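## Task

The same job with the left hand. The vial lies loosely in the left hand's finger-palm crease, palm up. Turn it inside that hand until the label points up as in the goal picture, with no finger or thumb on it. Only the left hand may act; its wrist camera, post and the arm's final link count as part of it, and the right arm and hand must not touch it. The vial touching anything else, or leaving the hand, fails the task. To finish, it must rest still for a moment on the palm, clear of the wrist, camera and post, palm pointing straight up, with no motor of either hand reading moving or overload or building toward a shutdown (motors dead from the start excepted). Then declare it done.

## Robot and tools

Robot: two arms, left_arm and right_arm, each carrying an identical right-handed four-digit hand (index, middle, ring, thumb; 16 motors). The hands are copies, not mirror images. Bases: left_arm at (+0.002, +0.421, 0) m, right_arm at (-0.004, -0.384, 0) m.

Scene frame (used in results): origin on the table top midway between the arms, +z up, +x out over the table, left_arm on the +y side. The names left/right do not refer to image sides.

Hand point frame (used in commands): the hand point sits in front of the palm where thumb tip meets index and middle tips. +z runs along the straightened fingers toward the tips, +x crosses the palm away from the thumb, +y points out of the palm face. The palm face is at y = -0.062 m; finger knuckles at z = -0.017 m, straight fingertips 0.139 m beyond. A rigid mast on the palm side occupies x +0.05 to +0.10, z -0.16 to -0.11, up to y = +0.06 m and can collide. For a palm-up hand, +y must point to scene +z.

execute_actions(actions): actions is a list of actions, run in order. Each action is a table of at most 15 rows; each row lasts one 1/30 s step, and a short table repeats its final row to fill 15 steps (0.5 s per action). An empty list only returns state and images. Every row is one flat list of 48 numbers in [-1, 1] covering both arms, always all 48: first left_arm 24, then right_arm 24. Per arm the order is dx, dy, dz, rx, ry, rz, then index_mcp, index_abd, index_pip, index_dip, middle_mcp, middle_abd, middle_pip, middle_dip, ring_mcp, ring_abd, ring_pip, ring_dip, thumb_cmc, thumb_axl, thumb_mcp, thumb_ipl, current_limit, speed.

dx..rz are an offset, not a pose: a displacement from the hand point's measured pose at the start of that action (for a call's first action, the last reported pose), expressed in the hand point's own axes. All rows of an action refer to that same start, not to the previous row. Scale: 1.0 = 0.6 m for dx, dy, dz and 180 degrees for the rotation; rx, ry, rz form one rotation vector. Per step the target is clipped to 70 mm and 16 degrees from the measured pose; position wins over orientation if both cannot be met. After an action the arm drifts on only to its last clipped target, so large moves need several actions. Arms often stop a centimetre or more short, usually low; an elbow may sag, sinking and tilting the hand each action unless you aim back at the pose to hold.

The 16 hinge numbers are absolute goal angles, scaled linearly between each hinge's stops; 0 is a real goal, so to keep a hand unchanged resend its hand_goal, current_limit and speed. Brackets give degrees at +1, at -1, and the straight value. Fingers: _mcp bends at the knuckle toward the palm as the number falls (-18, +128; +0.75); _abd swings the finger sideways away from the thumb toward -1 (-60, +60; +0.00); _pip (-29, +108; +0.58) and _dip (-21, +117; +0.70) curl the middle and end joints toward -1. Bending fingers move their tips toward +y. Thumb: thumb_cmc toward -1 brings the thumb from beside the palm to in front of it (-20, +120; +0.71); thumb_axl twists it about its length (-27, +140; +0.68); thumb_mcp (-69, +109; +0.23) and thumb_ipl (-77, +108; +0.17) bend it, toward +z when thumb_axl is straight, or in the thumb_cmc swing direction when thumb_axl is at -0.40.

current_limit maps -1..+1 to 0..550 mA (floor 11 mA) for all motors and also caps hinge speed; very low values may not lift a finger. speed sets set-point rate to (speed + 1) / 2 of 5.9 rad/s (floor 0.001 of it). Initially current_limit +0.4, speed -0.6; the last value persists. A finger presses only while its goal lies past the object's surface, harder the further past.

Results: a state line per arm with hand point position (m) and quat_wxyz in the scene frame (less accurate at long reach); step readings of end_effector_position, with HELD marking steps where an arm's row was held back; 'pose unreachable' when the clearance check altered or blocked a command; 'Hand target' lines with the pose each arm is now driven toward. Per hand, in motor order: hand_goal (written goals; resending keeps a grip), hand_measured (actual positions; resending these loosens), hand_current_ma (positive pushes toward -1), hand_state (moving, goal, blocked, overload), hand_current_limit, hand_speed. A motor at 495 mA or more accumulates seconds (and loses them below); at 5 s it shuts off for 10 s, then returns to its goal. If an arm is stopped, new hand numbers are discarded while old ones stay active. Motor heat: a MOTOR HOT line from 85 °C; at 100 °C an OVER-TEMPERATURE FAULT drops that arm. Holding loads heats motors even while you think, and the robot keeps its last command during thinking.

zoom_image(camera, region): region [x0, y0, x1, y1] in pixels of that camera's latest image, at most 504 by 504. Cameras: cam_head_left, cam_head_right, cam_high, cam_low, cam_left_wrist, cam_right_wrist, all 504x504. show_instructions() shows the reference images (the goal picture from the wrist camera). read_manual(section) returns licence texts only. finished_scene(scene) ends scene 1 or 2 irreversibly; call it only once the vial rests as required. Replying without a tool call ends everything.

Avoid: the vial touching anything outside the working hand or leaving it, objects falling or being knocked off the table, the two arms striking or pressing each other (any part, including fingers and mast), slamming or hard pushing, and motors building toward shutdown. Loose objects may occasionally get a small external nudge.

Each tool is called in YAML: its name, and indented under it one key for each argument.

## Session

execute_actions:
  actions: []

show_instructions:

Scene clock: 0.00 s.
left_arm: end_effector_position=(+0.3892, +0.1079, +0.4147) hand_goal=(+0.046, +0.000, -0.008, +0.280, +0.046, +0.000, -0.008, +0.280, +0.046, +0.000, -0.008, +0.280, -0.104, +0.266, +0.032, -0.018) hand_measured=(+0.062, +0.000, -0.006, +0.282, +0.060, +0.000, -0.006, +0.282, +0.062, +0.000, -0.006, +0.282, -0.092, +0.270, +0.034, -0.016) hand_current_ma=(+83, +0, +14, +12, +84, +0, +13, +12, +83, +0, +13, +13, +70, +28, +12, +11) hand_state=(goal, overload, goal, goal, goal, goal, goal, goal, goal, goal, goal, goal, goal, goal, goal, goal) hand_current_limit=0.40 hand_speed=-0.60 end_effector_quat_wxyz=(+0.647, +0.635, +0.298, +0.298) | right_arm: end_effector_position=(+0.3583, -0.7486, +0.5984) hand_goal=(+0.754, +0.000, +0.576, +0.696, +0.754, +0.000, +0.576, +0.696, +0.754, +0.000, +0.576, +0.696, +0.714, +0.678, +0.226, +0.168) hand_measured=(+0.754, +0.000, +0.576, +0.696, +0.754, +0.000, +0.576, +0.696, +0.754, +0.000, +0.576, +0.696, +0.714, +0.678, +0.226, +0.168) hand_current_ma=(+0, +0, +0, +0, +0, +0, +0, +0, +0, +0, +0, +0, +0, +0, +0, +0) hand_state=(goal, goal, goal, goal, goal, goal, goal, goal, goal, goal, goal, goal, goal, goal, goal, goal) hand_current_limit=0.40 hand_speed=-0.60 end_effector_quat_wxyz=(+0.645, +0.642, +0.281, +0.305)
Joint positions: left_arm=[-0.751  1.105  0.633  0.488  0.101 -0.009] | right_arm=[-0.755  1.029  1.081 -0.033 -0.035  0.03 ]
Joint velocities: left_arm=[-0.015 -0.005 -0.007 -0.002 -0.081 -0.081] | right_arm=[-0.015 -0.015  0.002 -0.007  0.081 -0.007]
Motor temperatures (°C, as the motors report them): left_arm=[22 21 25 24 23 20] | right_arm=[22 20 26 20 21 23]
Hand target (left_arm): +0.392, +0.106, +0.428; +0.655, +0.627, +0.293, +0.303
Hand target (right_arm): +0.353, -0.744, +0.625; +0.661, +0.625, +0.275, +0.312

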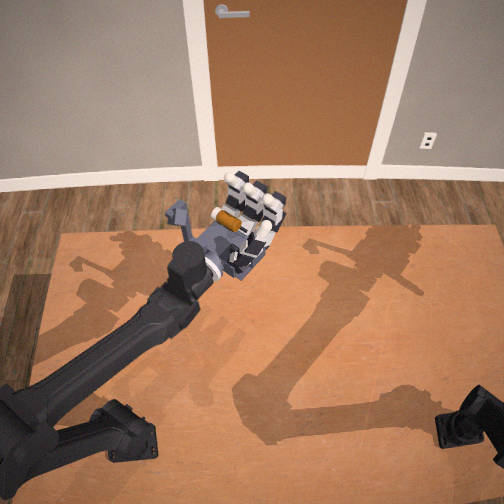

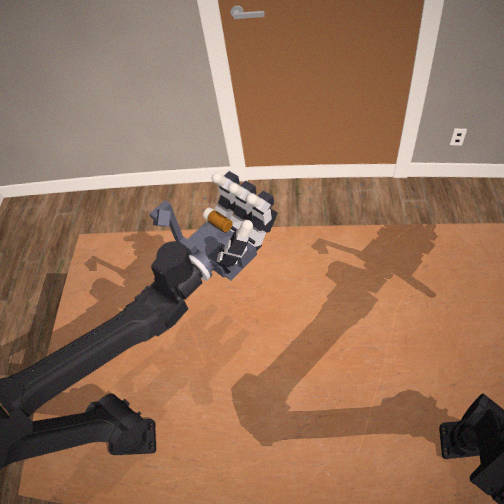

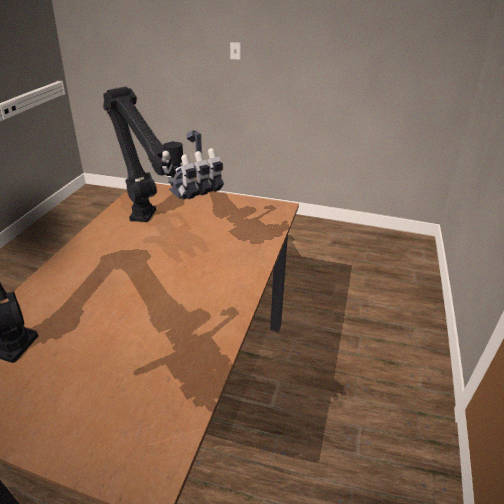

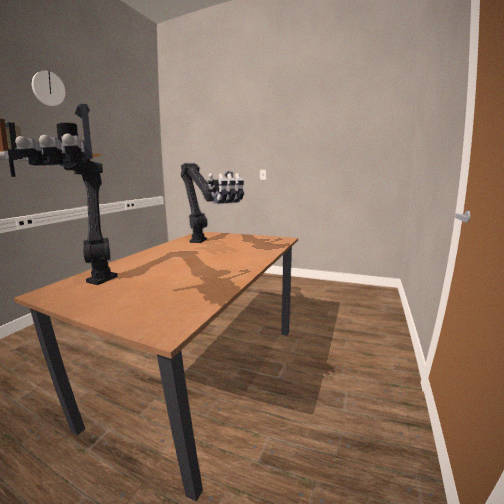

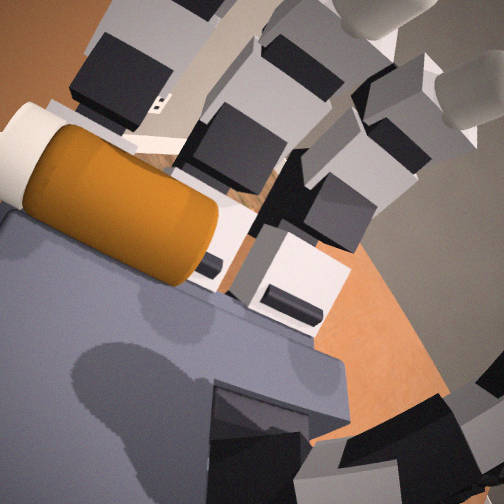

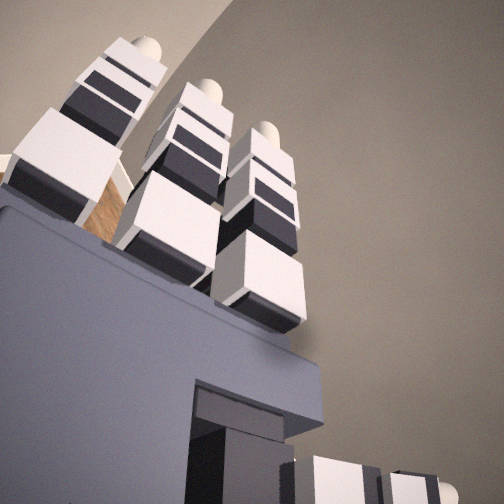

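Reference images for this scene: goal picture from the wrist camera place.

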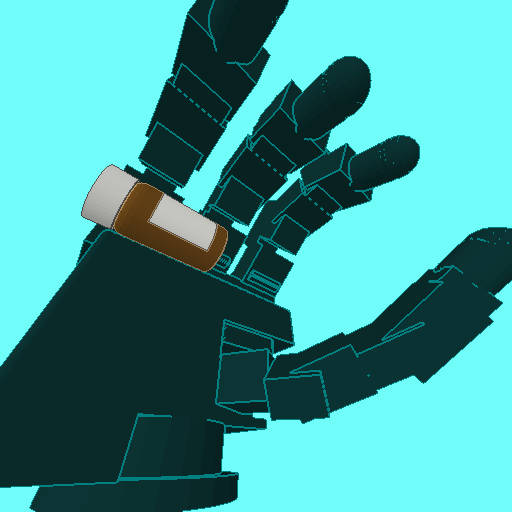

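execute_actions:
  actions:
    - [[0,0.022,0.005,-0.008,0,0,0.1,0,-0.008,0.28,-0.3,-0.15,-0.1,-0.2,-0.3,0,-0.1,-0.2,0.2,0.266,0.032,-0.018,0.4,-0.2, 0,0.045,0,-0.015,0,0,0.754,0,0.576,0.696,0.754,0,0.576,0.696,0.754,0,0.576,0.696,0.714,0.678,0.226,0.168,0.4,-0.6]]
    - [[0,0.022,0.005,-0.008,0,0,0.1,0,-0.008,0.28,-0.6,-0.15,-0.1,-0.2,-0.6,0,-0.1,-0.2,0.2,0.266,0.032,-0.018,0.4,-0.5, 0,0.045,0,-0.015,0,0,0.754,0,0.576,0.696,0.754,0,0.576,0.696,0.754,0,0.576,0.696,0.714,0.678,0.226,0.168,0.4,-0.6]]
    - [[0,0.022,0.005,-0.008,0,0,0.1,0,-0.008,0.28,-0.6,-0.15,-0.3,-0.7,-0.6,0,-0.3,-0.7,0.2,0.266,0.032,-0.018,0.4,-0.3, 0,0.045,0,-0.015,0,0,0.754,0,0.576,0.696,0.754,0,0.576,0.696,0.754,0,0.576,0.696,0.714,0.678,0.226,0.168,0.4,-0.6]]
    - [[0,0.022,0.005,-0.008,0,0,0.1,0,-0.008,0.28,-0.6,-0.15,-0.3,-0.7,-0.6,0,-0.3,-0.7,0.2,0.266,0.032,-0.018,0.4,-0.3, 0,0.045,0,-0.015,0,0,0.754,0,0.576,0.696,0.754,0,0.576,0.696,0.754,0,0.576,0.696,0.714,0.678,0.226,0.168,0.4,-0.6]]
    - [[0,0.022,0.005,-0.008,0,0,0.1,0,-0.008,0.28,-0.5,-0.15,-0.65,-0.7,-0.5,0,-0.65,-0.7,0.2,0.266,0.032,-0.018,0.4,-0.5, 0,0.045,0,-0.015,0,0,0.754,0,0.576,0.696,0.754,0,0.576,0.696,0.754,0,0.576,0.696,0.714,0.678,0.226,0.168,0.4,-0.6]]
    - [[0,0.022,0.005,-0.008,0,0,0.1,0,-0.008,0.28,-0.4,-0.15,-0.65,-0.7,-0.4,0,-0.65,-0.7,0.2,0.266,0.032,-0.018,0.4,-0.5, 0,0.045,0,-0.015,0,0,0.754,0,0.576,0.696,0.754,0,0.576,0.696,0.754,0,0.576,0.696,0.714,0.678,0.226,0.168,0.4,-0.6]]
    - [[0,0.022,0.005,-0.008,0,0,0.1,0,-0.008,0.28,-0.2,-0.15,-0.65,-0.7,-0.2,0,-0.65,-0.7,0.2,0.266,0.032,-0.018,0.4,-0.5, 0,0.045,0,-0.015,0,0,0.754,0,0.576,0.696,0.754,0,0.576,0.696,0.754,0,0.576,0.696,0.714,0.678,0.226,0.168,0.4,-0.6]]
    - [[0,0.022,0.005,-0.008,0,0,0.1,0,-0.008,0.28,0.1,-0.15,-0.65,-0.7,0.1,0,-0.65,-0.7,0.2,0.266,0.032,-0.018,0.4,-0.5, 0,0.045,0,-0.015,0,0,0.754,0,0.576,0.696,0.754,0,0.576,0.696,0.754,0,0.576,0.696,0.714,0.678,0.226,0.168,0.4,-0.6]]
    - [[0,0.022,0.005,-0.008,0,0,0.1,0,-0.008,0.28,0.1,-0.15,-0.1,-0.2,0.1,0,-0.1,-0.2,0.2,0.266,0.032,-0.018,0.4,-0.2, 0,0.045,0,-0.015,0,0,0.754,0,0.576,0.696,0.754,0,0.576,0.696,0.754,0,0.576,0.696,0.714,0.678,0.226,0.168,0.4,-0.6]]
    - [[0,0.022,0.005,-0.008,0,0,0.1,0,-0.008,0.28,0.1,-0.15,-0.1,-0.2,0.1,0,-0.1,-0.2,0.2,0.266,0.032,-0.018,0.4,-0.2, 0,0.045,0,-0.015,0,0,0.754,0,0.576,0.696,0.754,0,0.576,0.696,0.754,0,0.576,0.696,0.714,0.678,0.226,0.168,0.4,-0.6]]

Scene clock: 5.80 s.
left_arm: end_effector_position=(+0.3892, +0.1079, +0.4147) hand_goal=(+0.100, +0.000, -0.008, +0.280, +0.100, -0.150, -0.100, -0.200, +0.100, +0.000, -0.100, -0.200, +0.200, +0.266, +0.032, -0.018) hand_measured=(+0.104, +0.000, -0.006, +0.282, +0.104, -0.150, -0.104, -0.204, +0.106, +0.002, -0.104, -0.204, +0.206, +0.270, +0.034, -0.016) hand_current_ma=(+26, +0, +12, +12, +22, +2, -18, -20, +29, +12, -18, -22, +34, +24, +8, +10) hand_state=(goal, overload, goal, goal, goal, goal, goal, goal, goal, goal, goal, goal, goal, goal, goal, goal) hand_current_limit=0.40 hand_speed=-0.20 end_effector_quat_wxyz=(+0.647, +0.635, +0.298, +0.298) | right_arm: end_effector_position=(+0.3583, -0.7486, +0.5984) hand_goal=(+0.754, +0.000, +0.576, +0.696, +0.754, +0.000, +0.576, +0.696, +0.754, +0.000, +0.576, +0.696, +0.714, +0.678, +0.226, +0.168) hand_measured=(+0.762, +0.000, +0.576, +0.696, +0.764, +0.000, +0.576, +0.696, +0.764, +0.000, +0.576, +0.696, +0.724, +0.678, +0.226, +0.168) hand_current_ma=(+52, +0, +5, +0, +54, +0, +5, +0, +52, +0, +5, +0, +55, -4, -1, -2) hand_state=(goal, goal, goal, goal, goal, goal, goal, goal, goal, goal, goal, goal, goal, goal, goal, goal) hand_current_limit=0.40 hand_speed=-0.60 end_effector_quat_wxyz=(+0.645, +0.642, +0.281, +0.305)
Joint positions: left_arm=[-0.751  1.105  0.633  0.488  0.101 -0.009] | right_arm=[-0.755  1.029  1.081 -0.033 -0.035  0.03 ]
Joint velocities: left_arm=[ 0.005 -0.005  0.002  0.002  0.066 -0.066] | right_arm=[-0.005  0.005 -0.012 -0.002  0.007 -0.007]
Motor temperatures (°C, as the motors report them): left_arm=[22 21 27 24 23 20] | right_arm=[22 20 29 20 21 23]
Hand target (left_arm): +0.391, +0.106, +0.428; +0.655, +0.627, +0.294, +0.302
Hand target (right_arm): +0.357, -0.747, +0.625; +0.660, +0.626, +0.274, +0.312
Off the commanded pose (left_arm): 0.014 m, 1 deg.
Off the commanded pose (right_arm): 0.027 m, 3 deg.
Step readings (end_effector_position; steps 1 to 15: 1st action; 16 to 30: 2nd action; 31 to 45: 3rd action; 46 to 60: 4th action; 61 to 75: 5th action; 76 to 90: 6th action; 91 to 105: 7th action; 106 to 120: 8th action; 121 to 135: 9th action; 136 to 150: 10th action):
0: left_arm (+0.3892, +0.1079, +0.4147) | right_arm (+0.3583, -0.7486, +0.5984)
1: left_arm (+0.3892, +0.1079, +0.4147) | right_arm (+0.3583, -0.7486, +0.5984)
2: left_arm (+0.3892, +0.1079, +0.4147) | right_arm (+0.3583, -0.7486, +0.5984)
4: left_arm (+0.3892, +0.1079, +0.4147) | right_arm (+0.3583, -0.7486, +0.5984)
8: left_arm (+0.3892, +0.1079, +0.4147) | right_arm (+0.3583, -0.7486, +0.5984)
15: left_arm (+0.3892, +0.1079, +0.4147) | right_arm (+0.3583, -0.7486, +0.5984)
16: left_arm (+0.3892, +0.1079, +0.4147) | right_arm (+0.3583, -0.7486, +0.5984)
17: left_arm (+0.3892, +0.1079, +0.4147) | right_arm (+0.3583, -0.7486, +0.5984)
19: left_arm (+0.3892, +0.1079, +0.4147) | right_arm (+0.3583, -0.7486, +0.5984)
23: left_arm (+0.3892, +0.1079, +0.4147) | right_arm (+0.3583, -0.7486, +0.5984)
30: left_arm (+0.3892, +0.1079, +0.4147) | right_arm (+0.3583, -0.7486, +0.5984)
31: left_arm (+0.3892, +0.1079, +0.4147) | right_arm (+0.3583, -0.7486, +0.5984)
32: left_arm (+0.3892, +0.1079, +0.4147) | right_arm (+0.3583, -0.7486, +0.5984)
34: left_arm (+0.3892, +0.1079, +0.4147) | right_arm (+0.3583, -0.7486, +0.5984)
38: left_arm (+0.3892, +0.1079, +0.4147) | right_arm (+0.3583, -0.7486, +0.5984)
45: left_arm (+0.3892, +0.1079, +0.4147) | right_arm (+0.3583, -0.7486, +0.5984)
46: left_arm (+0.3892, +0.1079, +0.4147) | right_arm (+0.3583, -0.7486, +0.5984)
47: left_arm (+0.3892, +0.1079, +0.4147) | right_arm (+0.3583, -0.7486, +0.5984)
49: left_arm (+0.3892, +0.1079, +0.4147) | right_arm (+0.3583, -0.7486, +0.5984)
53: left_arm (+0.3892, +0.1079, +0.4147) | right_arm (+0.3583, -0.7486, +0.5984)
60: left_arm (+0.3892, +0.1079, +0.4147) | right_arm (+0.3583, -0.7486, +0.5984)
61: left_arm (+0.3892, +0.1079, +0.4147) | right_arm (+0.3583, -0.7486, +0.5984)
62: left_arm (+0.3892, +0.1079, +0.4147) | right_arm (+0.3583, -0.7486, +0.5984)
64: left_arm (+0.3892, +0.1079, +0.4147) | right_arm (+0.3583, -0.7486, +0.5984)
68: left_arm (+0.3892, +0.1079, +0.4147) | right_arm (+0.3583, -0.7486, +0.5984)
75: left_arm (+0.3892, +0.1079, +0.4147) | right_arm (+0.3583, -0.7486, +0.5984)
76: left_arm (+0.3892, +0.1079, +0.4147) | right_arm (+0.3583, -0.7486, +0.5984)
77: left_arm (+0.3892, +0.1079, +0.4147) | right_arm (+0.3583, -0.7486, +0.5984)
79: left_arm (+0.3892, +0.1079, +0.4147) | right_arm (+0.3583, -0.7486, +0.5984)
83: left_arm (+0.3892, +0.1079, +0.4147) | right_arm (+0.3583, -0.7486, +0.5984)
90: left_arm (+0.3892, +0.1079, +0.4147) | right_arm (+0.3583, -0.7486, +0.5984)
91: left_arm (+0.3892, +0.1079, +0.4147) | right_arm (+0.3583, -0.7486, +0.5984)
92: left_arm (+0.3892, +0.1079, +0.4147) | right_arm (+0.3583, -0.7486, +0.5984)
94: left_arm (+0.3892, +0.1079, +0.4147) | right_arm (+0.3583, -0.7486, +0.5984)
98: left_arm (+0.3892, +0.1079, +0.4147) | right_arm (+0.3583, -0.7486, +0.5984)
105: left_arm (+0.3892, +0.1079, +0.4147) | right_arm (+0.3583, -0.7486, +0.5984)
106: left_arm (+0.3892, +0.1079, +0.4147) | right_arm (+0.3583, -0.7486, +0.5984)
107: left_arm (+0.3892, +0.1079, +0.4147) | right_arm (+0.3583, -0.7486, +0.5984)
109: left_arm (+0.3892, +0.1079, +0.4147) | right_arm (+0.3583, -0.7486, +0.5984)
113: left_arm (+0.3892, +0.1079, +0.4147) | right_arm (+0.3583, -0.7486, +0.5984)
120: left_arm (+0.3892, +0.1079, +0.4147) | right_arm (+0.3583, -0.7486, +0.5984)
121: left_arm (+0.3892, +0.1079, +0.4147) | right_arm (+0.3583, -0.7486, +0.5984)
122: left_arm (+0.3892, +0.1079, +0.4147) | right_arm (+0.3583, -0.7486, +0.5984)
124: left_arm (+0.3892, +0.1079, +0.4147) | right_arm (+0.3583, -0.7486, +0.5984)
128: left_arm (+0.3892, +0.1079, +0.4147) | right_arm (+0.3583, -0.7486, +0.5984)
135: left_arm (+0.3892, +0.1079, +0.4147) | right_arm (+0.3583, -0.7486, +0.5984)
136: left_arm (+0.3892, +0.1079, +0.4147) | right_arm (+0.3583, -0.7486, +0.5984)
137: left_arm (+0.3892, +0.1079, +0.4147) | right_arm (+0.3583, -0.7486, +0.5984)
139: left_arm (+0.3892, +0.1079, +0.4147) | right_arm (+0.3583, -0.7486, +0.5984)
143: left_arm (+0.3892, +0.1079, +0.4147) | right_arm (+0.3583, -0.7486, +0.5984)
150: end_effector_position above

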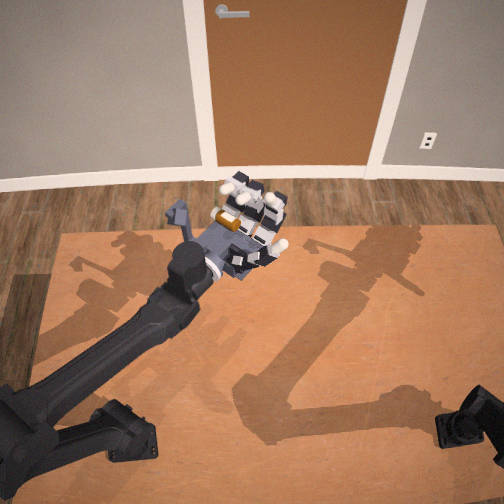

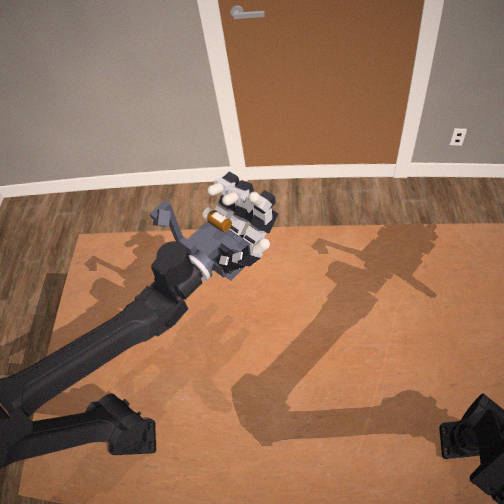

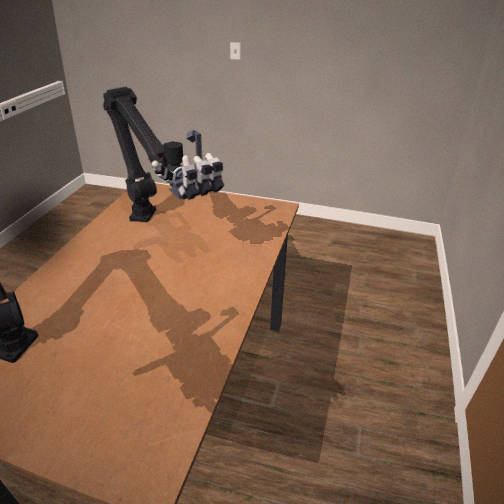

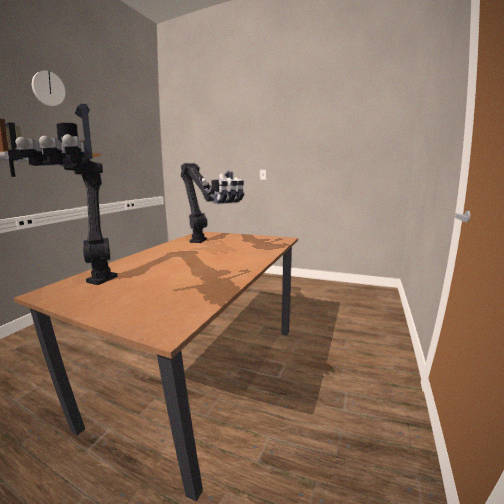

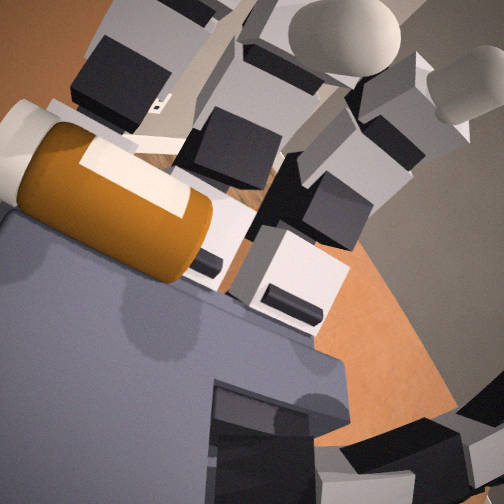

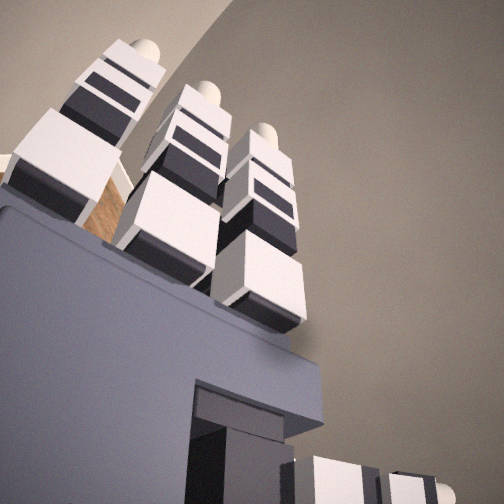

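execute_actions:
  actions:
    - [[0,0.022,0.005,-0.008,0,0,0.1,0,-0.008,0.28,-0.1,-0.15,-0.5,-0.2,-0.1,0,-0.5,-0.2,0.2,0.266,0.032,-0.018,0.4,-0.3, 0,0.045,0,-0.015,0,0,0.754,0,0.576,0.696,0.754,0,0.576,0.696,0.754,0,0.576,0.696,0.714,0.678,0.226,0.168,0.4,-0.6]]
    - [[0,0.022,0.005,-0.008,0,0,0.1,0,-0.008,0.28,-0.3,-0.15,-0.5,-0.2,-0.3,0,-0.5,-0.2,0.2,0.266,0.032,-0.018,0.4,-0.5, 0,0.045,0,-0.015,0,0,0.754,0,0.576,0.696,0.754,0,0.576,0.696,0.754,0,0.576,0.696,0.714,0.678,0.226,0.168,0.4,-0.6]]
    - [[0,0.022,0.005,-0.008,0,0,0.1,0,-0.008,0.28,-0.33,-0.15,-0.62,-0.65,-0.33,0,-0.62,-0.65,0.2,0.266,0.032,-0.018,0.4,-0.5, 0,0.045,0,-0.015,0,0,0.754,0,0.576,0.696,0.754,0,0.576,0.696,0.754,0,0.576,0.696,0.714,0.678,0.226,0.168,0.4,-0.6]]
    - [[0,0.022,0.005,-0.008,0,0,0.1,0,-0.008,0.28,-0.33,-0.15,-0.62,-0.65,-0.33,0,-0.62,-0.65,0.2,0.266,0.032,-0.018,0.4,-0.5, 0,0.045,0,-0.015,0,0,0.754,0,0.576,0.696,0.754,0,0.576,0.696,0.754,0,0.576,0.696,0.714,0.678,0.226,0.168,0.4,-0.6]]
    - [[0,0.022,0.005,-0.008,0,0,0.1,0,-0.008,0.28,0.1,-0.15,-0.62,-0.65,0.1,0,-0.62,-0.65,0.2,0.266,0.032,-0.018,0.4,-0.5, 0,0.045,0,-0.015,0,0,0.754,0,0.576,0.696,0.754,0,0.576,0.696,0.754,0,0.576,0.696,0.714,0.678,0.226,0.168,0.4,-0.6]]
    - [[0,0.022,0.005,-0.008,0,0,0.1,0,-0.008,0.28,0.1,-0.15,-0.62,-0.65,0.1,0,-0.62,-0.65,0.2,0.266,0.032,-0.018,0.4,-0.5, 0,0.045,0,-0.015,0,0,0.754,0,0.576,0.696,0.754,0,0.576,0.696,0.754,0,0.576,0.696,0.714,0.678,0.226,0.168,0.4,-0.6]]
    - [[0,0.022,0.005,-0.008,0,0,0.2,0,-0.008,0.28,0.2,-0.15,-0.1,-0.2,0.2,0,-0.1,-0.2,0.2,0.266,0.032,-0.018,0.4,-0.2, 0,0.045,0,-0.015,0,0,0.754,0,0.576,0.696,0.754,0,0.576,0.696,0.754,0,0.576,0.696,0.714,0.678,0.226,0.168,0.4,-0.6]]
    - [[0,0.022,0.005,-0.008,0,0,0.2,0,-0.008,0.28,0.2,-0.15,-0.1,-0.2,0.2,0,-0.1,-0.2,0.2,0.266,0.032,-0.018,0.4,-0.2, 0,0.045,0,-0.015,0,0,0.754,0,0.576,0.696,0.754,0,0.576,0.696,0.754,0,0.576,0.696,0.714,0.678,0.226,0.168,0.4,-0.6]]

Scene clock: 10.37 s.
left_arm: end_effector_position=(+0.3892, +0.1079, +0.4147) hand_goal=(+0.200, +0.000, -0.008, +0.280, +0.200, -0.150, -0.100, -0.200, +0.200, +0.000, -0.100, -0.200, +0.200, +0.266, +0.032, -0.018) hand_measured=(+0.206, +0.000, -0.006, +0.282, +0.204, -0.154, -0.102, -0.204, +0.206, +0.002, -0.102, -0.204, +0.206, +0.270, +0.034, -0.016) hand_current_ma=(+31, +0, +11, +12, +28, -18, -14, -19, +28, +14, -15, -21, +34, +24, +8, +10) hand_state=(goal, overload, goal, goal, goal, goal, goal, goal, goal, goal, goal, goal, goal, goal, goal, goal) hand_current_limit=0.40 hand_speed=-0.20 end_effector_quat_wxyz=(+0.647, +0.635, +0.298, +0.298) | right_arm: end_effector_position=(+0.3583, -0.7486, +0.5984) hand_goal=(+0.754, +0.000, +0.576, +0.696, +0.754, +0.000, +0.576, +0.696, +0.754, +0.000, +0.576, +0.696, +0.714, +0.678, +0.226, +0.168) hand_measured=(+0.762, +0.000, +0.576, +0.696, +0.764, +0.000, +0.576, +0.696, +0.764, +0.000, +0.576, +0.696, +0.724, +0.678, +0.226, +0.168) hand_current_ma=(+52, +0, +5, +0, +54, +0, +5, +0, +52, +0, +5, +0, +55, -4, -1, -2) hand_state=(goal, goal, goal, goal, goal, goal, goal, goal, goal, goal, goal, goal, goal, goal, goal, goal) hand_current_limit=0.40 hand_speed=-0.60 end_effector_quat_wxyz=(+0.645, +0.642, +0.281, +0.305)
Joint positions: left_arm=[-0.751  1.105  0.633  0.488  0.101 -0.009] | right_arm=[-0.755  1.029  1.081 -0.033 -0.035  0.03 ]
Joint velocities: left_arm=[ 0.005 -0.024  0.017 -0.002 -0.081 -0.007] | right_arm=[-0.005 -0.005  0.002 -0.012  0.037  0.022]
Motor temperatures (°C, as the motors report them): left_arm=[22 21 28 24 23 20] | right_arm=[22 21 31 20 21 23]
Hand target (left_arm): +0.391, +0.106, +0.428; +0.655, +0.627, +0.294, +0.302
Hand target (right_arm): +0.357, -0.747, +0.625; +0.660, +0.626, +0.274, +0.312
Off the commanded pose (left_arm): 0.014 m, 1 deg.
Off the commanded pose (right_arm): 0.027 m, 3 deg.
Step readings (end_effector_position; steps 1 to 15: 1st action; 16 to 30: 2nd action; 31 to 45: 3rd action; 46 to 60: 4th action; 61 to 75: 5th action; 76 to 90: 6th action; 91 to 105: 7th action; 106 to 120: 8th action):
0: left_arm (+0.3892, +0.1079, +0.4147) | right_arm (+0.3583, -0.7486, +0.5984)
1: left_arm (+0.3892, +0.1079, +0.4147) | right_arm (+0.3583, -0.7486, +0.5984)
2: left_arm (+0.3892, +0.1079, +0.4147) | right_arm (+0.3583, -0.7486, +0.5984)
4: left_arm (+0.3892, +0.1079, +0.4147) | right_arm (+0.3583, -0.7486, +0.5984)
8: left_arm (+0.3892, +0.1079, +0.4147) | right_arm (+0.3583, -0.7486, +0.5984)
15: left_arm (+0.3892, +0.1079, +0.4147) | right_arm (+0.3583, -0.7486, +0.5984)
16: left_arm (+0.3892, +0.1079, +0.4147) | right_arm (+0.3583, -0.7486, +0.5984)
17: left_arm (+0.3892, +0.1079, +0.4147) | right_arm (+0.3583, -0.7486, +0.5984)
19: left_arm (+0.3892, +0.1079, +0.4147) | right_arm (+0.3583, -0.7486, +0.5984)
23: left_arm (+0.3892, +0.1079, +0.4147) | right_arm (+0.3583, -0.7486, +0.5984)
30: left_arm (+0.3892, +0.1079, +0.4147) | right_arm (+0.3583, -0.7486, +0.5984)
31: left_arm (+0.3892, +0.1079, +0.4147) | right_arm (+0.3583, -0.7486, +0.5984)
32: left_arm (+0.3892, +0.1079, +0.4147) | right_arm (+0.3583, -0.7486, +0.5984)
34: left_arm (+0.3892, +0.1079, +0.4147) | right_arm (+0.3583, -0.7486, +0.5984)
38: left_arm (+0.3892, +0.1079, +0.4147) | right_arm (+0.3583, -0.7486, +0.5984)
45: left_arm (+0.3892, +0.1079, +0.4147) | right_arm (+0.3583, -0.7486, +0.5984)
46: left_arm (+0.3892, +0.1079, +0.4147) | right_arm (+0.3583, -0.7486, +0.5984)
47: left_arm (+0.3892, +0.1079, +0.4147) | right_arm (+0.3583, -0.7486, +0.5984)
49: left_arm (+0.3892, +0.1079, +0.4147) | right_arm (+0.3583, -0.7486, +0.5984)
53: left_arm (+0.3892, +0.1079, +0.4147) | right_arm (+0.3583, -0.7486, +0.5984)
60: left_arm (+0.3892, +0.1079, +0.4147) | right_arm (+0.3583, -0.7486, +0.5984)
61: left_arm (+0.3892, +0.1079, +0.4147) | right_arm (+0.3583, -0.7486, +0.5984)
62: left_arm (+0.3892, +0.1079, +0.4147) | right_arm (+0.3583, -0.7486, +0.5984)
64: left_arm (+0.3892, +0.1079, +0.4147) | right_arm (+0.3583, -0.7486, +0.5984)
68: left_arm (+0.3892, +0.1079, +0.4147) | right_arm (+0.3583, -0.7486, +0.5984)
75: left_arm (+0.3892, +0.1079, +0.4147) | right_arm (+0.3583, -0.7486, +0.5984)
76: left_arm (+0.3892, +0.1079, +0.4147) | right_arm (+0.3583, -0.7486, +0.5984)
77: left_arm (+0.3892, +0.1079, +0.4147) | right_arm (+0.3583, -0.7486, +0.5984)
79: left_arm (+0.3892, +0.1079, +0.4147) | right_arm (+0.3583, -0.7486, +0.5984)
83: left_arm (+0.3892, +0.1079, +0.4147) | right_arm (+0.3583, -0.7486, +0.5984)
90: left_arm (+0.3892, +0.1079, +0.4147) | right_arm (+0.3583, -0.7486, +0.5984)
91: left_arm (+0.3892, +0.1079, +0.4147) | right_arm (+0.3583, -0.7486, +0.5984)
92: left_arm (+0.3892, +0.1079, +0.4147) | right_arm (+0.3583, -0.7486, +0.5984)
94: left_arm (+0.3892, +0.1079, +0.4147) | right_arm (+0.3583, -0.7486, +0.5984)
98: left_arm (+0.3892, +0.1079, +0.4147) | right_arm (+0.3583, -0.7486, +0.5984)
105: left_arm (+0.3892, +0.1079, +0.4147) | right_arm (+0.3583, -0.7486, +0.5984)
106: left_arm (+0.3892, +0.1079, +0.4147) | right_arm (+0.3583, -0.7486, +0.5984)
107: left_arm (+0.3892, +0.1079, +0.4147) | right_arm (+0.3583, -0.7486, +0.5984)
109: left_arm (+0.3892, +0.1079, +0.4147) | right_arm (+0.3583, -0.7486, +0.5984)
113: left_arm (+0.3892, +0.1079, +0.4147) | right_arm (+0.3583, -0.7486, +0.5984)
120: end_effector_position above

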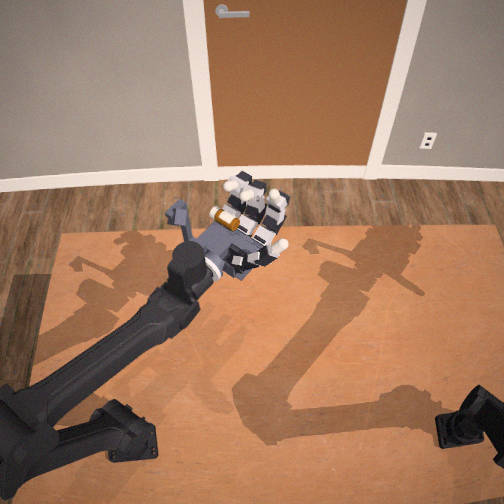

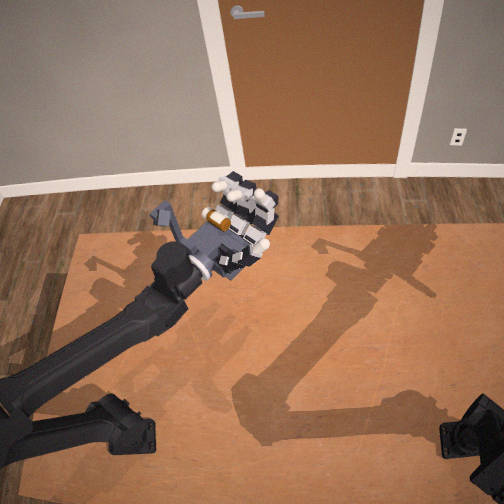

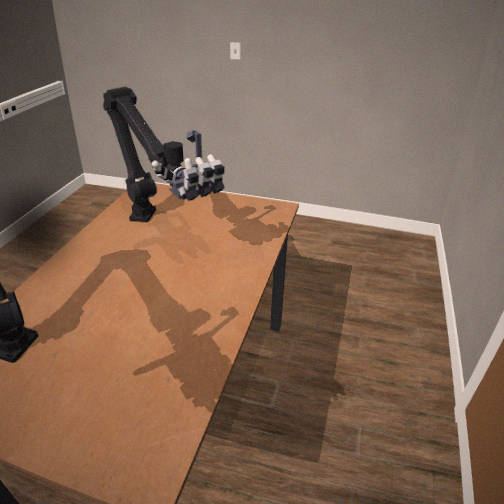

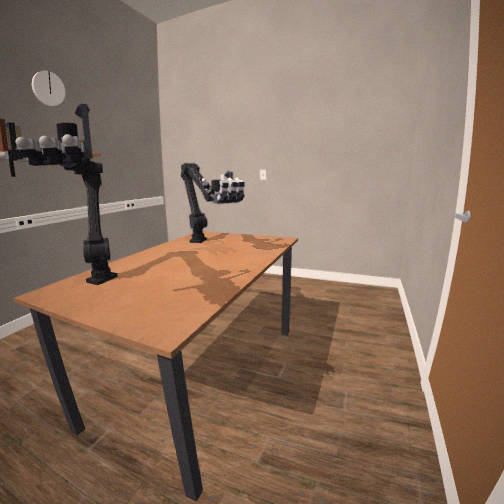

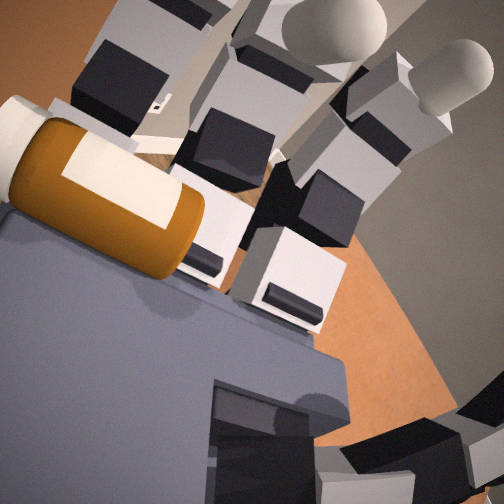

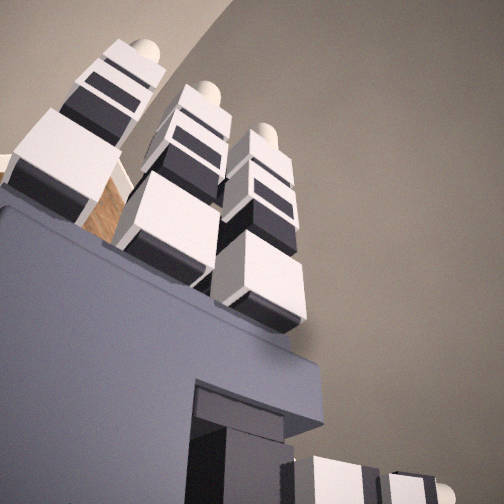

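Matches the goal. I'll open the fingers slightly more to confirm clearance.

execute_actions:
  actions:
    - [[0,0.022,0.005,-0.008,0,0,0.28,0,-0.008,0.28,0.28,-0.15,-0.1,-0.2,0.28,0,-0.1,-0.2,0.2,0.266,0.032,-0.018,0.4,-0.7, 0,0.045,0,-0.015,0,0,0.754,0,0.576,0.696,0.754,0,0.576,0.696,0.754,0,0.576,0.696,0.714,0.678,0.226,0.168,0.4,-0.6]]
    - [[0,0.022,0.005,-0.008,0,0,0.28,0,-0.008,0.28,0.28,-0.15,-0.1,-0.2,0.28,0,-0.1,-0.2,0.2,0.266,0.032,-0.018,0.4,-0.7, 0,0.045,0,-0.015,0,0,0.754,0,0.576,0.696,0.754,0,0.576,0.696,0.754,0,0.576,0.696,0.714,0.678,0.226,0.168,0.4,-0.6]]

Scene clock: 11.53 s.
left_arm: end_effector_position=(+0.3892, +0.1079, +0.4147) hand_goal=(+0.280, +0.000, -0.008, +0.280, +0.280, -0.150, -0.100, -0.200, +0.280, +0.000, -0.100, -0.200, +0.200, +0.266, +0.032, -0.018) hand_measured=(+0.286, +0.000, -0.006, +0.282, +0.286, -0.154, -0.102, -0.204, +0.286, +0.002, -0.102, -0.204, +0.206, +0.270, +0.034, -0.016) hand_current_ma=(+35, +0, +11, +12, +31, -18, -12, -19, +31, +14, -12, -21, +34, +24, +8, +10) hand_state=(goal, overload, goal, goal, goal, goal, goal, goal, goal, goal, goal, goal, goal, goal, goal, goal) hand_current_limit=0.40 hand_speed=-0.70 end_effector_quat_wxyz=(+0.647, +0.635, +0.298, +0.298) | right_arm: end_effector_position=(+0.3583, -0.7486, +0.5984) hand_goal=(+0.754, +0.000, +0.576, +0.696, +0.754, +0.000, +0.576, +0.696, +0.754, +0.000, +0.576, +0.696, +0.714, +0.678, +0.226, +0.168) hand_measured=(+0.762, +0.000, +0.576, +0.696, +0.764, +0.000, +0.576, +0.696, +0.764, +0.000, +0.576, +0.696, +0.724, +0.678, +0.226, +0.168) hand_current_ma=(+52, +0, +5, +0, +54, +0, +5, +0, +52, +0, +5, +0, +55, -4, -1, -2) hand_state=(goal, goal, goal, goal, goal, goal, goal, goal, goal, goal, goal, goal, goal, goal, goal, goal) hand_current_limit=0.40 hand_speed=-0.60 end_effector_quat_wxyz=(+0.645, +0.642, +0.281, +0.305)
Joint positions: left_arm=[-0.751  1.105  0.633  0.488  0.101 -0.009] | right_arm=[-0.755  1.029  1.081 -0.033 -0.035  0.03 ]
Joint velocities: left_arm=[-0.024 -0.015 -0.012 -0.007  0.022  0.066] | right_arm=[-0.005  0.005 -0.002 -0.007  0.007 -0.022]
Motor temperatures (°C, as the motors report them): left_arm=[22 21 28 24 23 20] | right_arm=[22 21 32 20 21 23]
Hand target (left_arm): +0.391, +0.106, +0.428; +0.655, +0.627, +0.294, +0.302
Hand target (right_arm): +0.357, -0.747, +0.625; +0.660, +0.626, +0.274, +0.312
Off the commanded pose (left_arm): 0.014 m, 1 deg.
Off the commanded pose (right_arm): 0.027 m, 3 deg.
Step readings (end_effector_position; steps 1 to 15: 1st action; 16 to 30: 2nd action):
0: left_arm (+0.3892, +0.1079, +0.4147) | right_arm (+0.3583, -0.7486, +0.5984)
1: left_arm (+0.3892, +0.1079, +0.4147) | right_arm (+0.3583, -0.7486, +0.5984)
2: left_arm (+0.3892, +0.1079, +0.4147) | right_arm (+0.3583, -0.7486, +0.5984)
4: left_arm (+0.3892, +0.1079, +0.4147) | right_arm (+0.3583, -0.7486, +0.5984)
8: left_arm (+0.3892, +0.1079, +0.4147) | right_arm (+0.3583, -0.7486, +0.5984)
15: left_arm (+0.3892, +0.1079, +0.4147) | right_arm (+0.3583, -0.7486, +0.5984)
16: left_arm (+0.3892, +0.1079, +0.4147) | right_arm (+0.3583, -0.7486, +0.5984)
17: left_arm (+0.3892, +0.1079, +0.4147) | right_arm (+0.3583, -0.7486, +0.5984)
19: left_arm (+0.3892, +0.1079, +0.4147) | right_arm (+0.3583, -0.7486, +0.5984)
23: left_arm (+0.3892, +0.1079, +0.4147) | right_arm (+0.3583, -0.7486, +0.5984)
30: end_effector_position above

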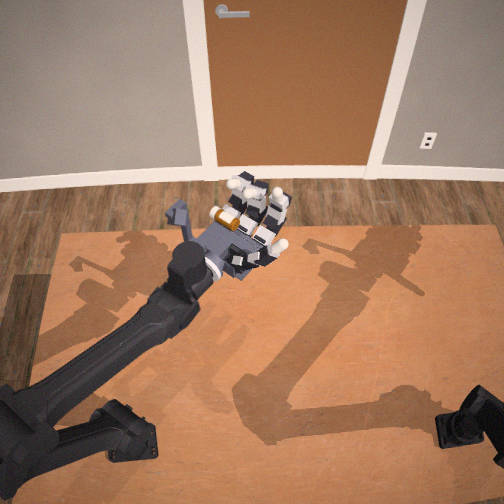

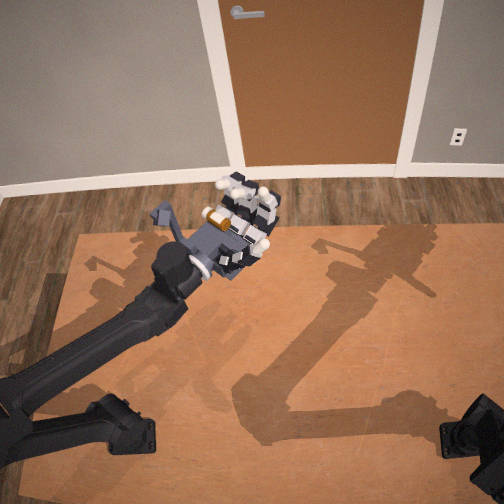

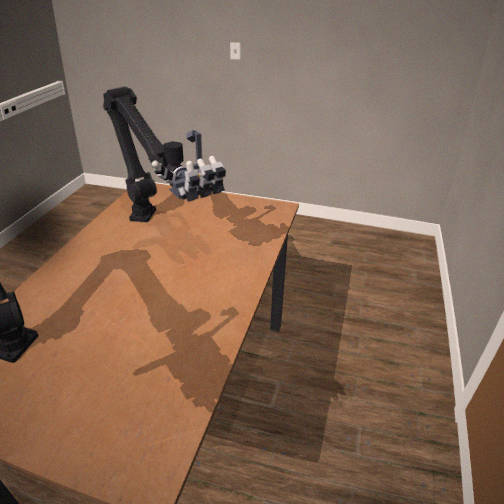

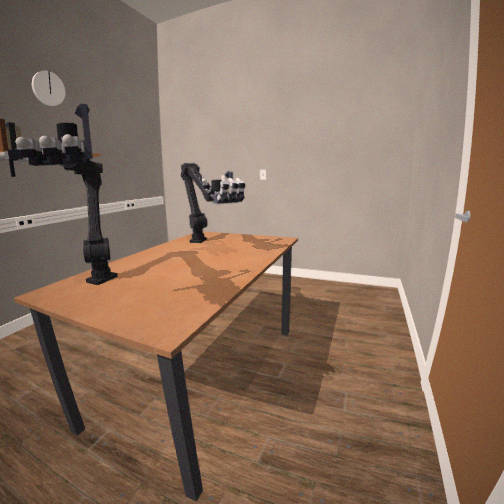

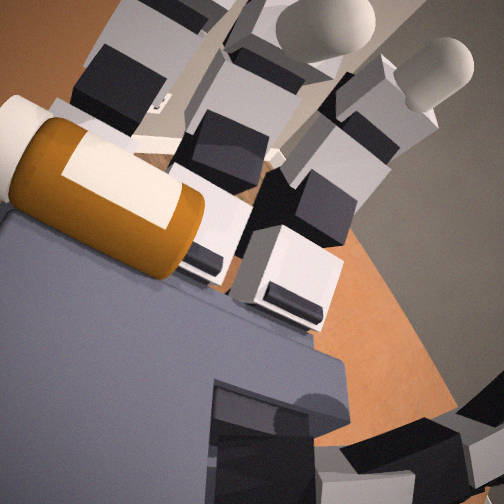

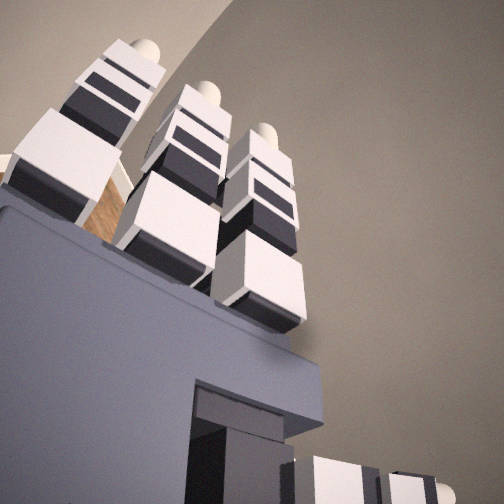

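finished_scene:
  scene: 2

The scene is finished: the task was done.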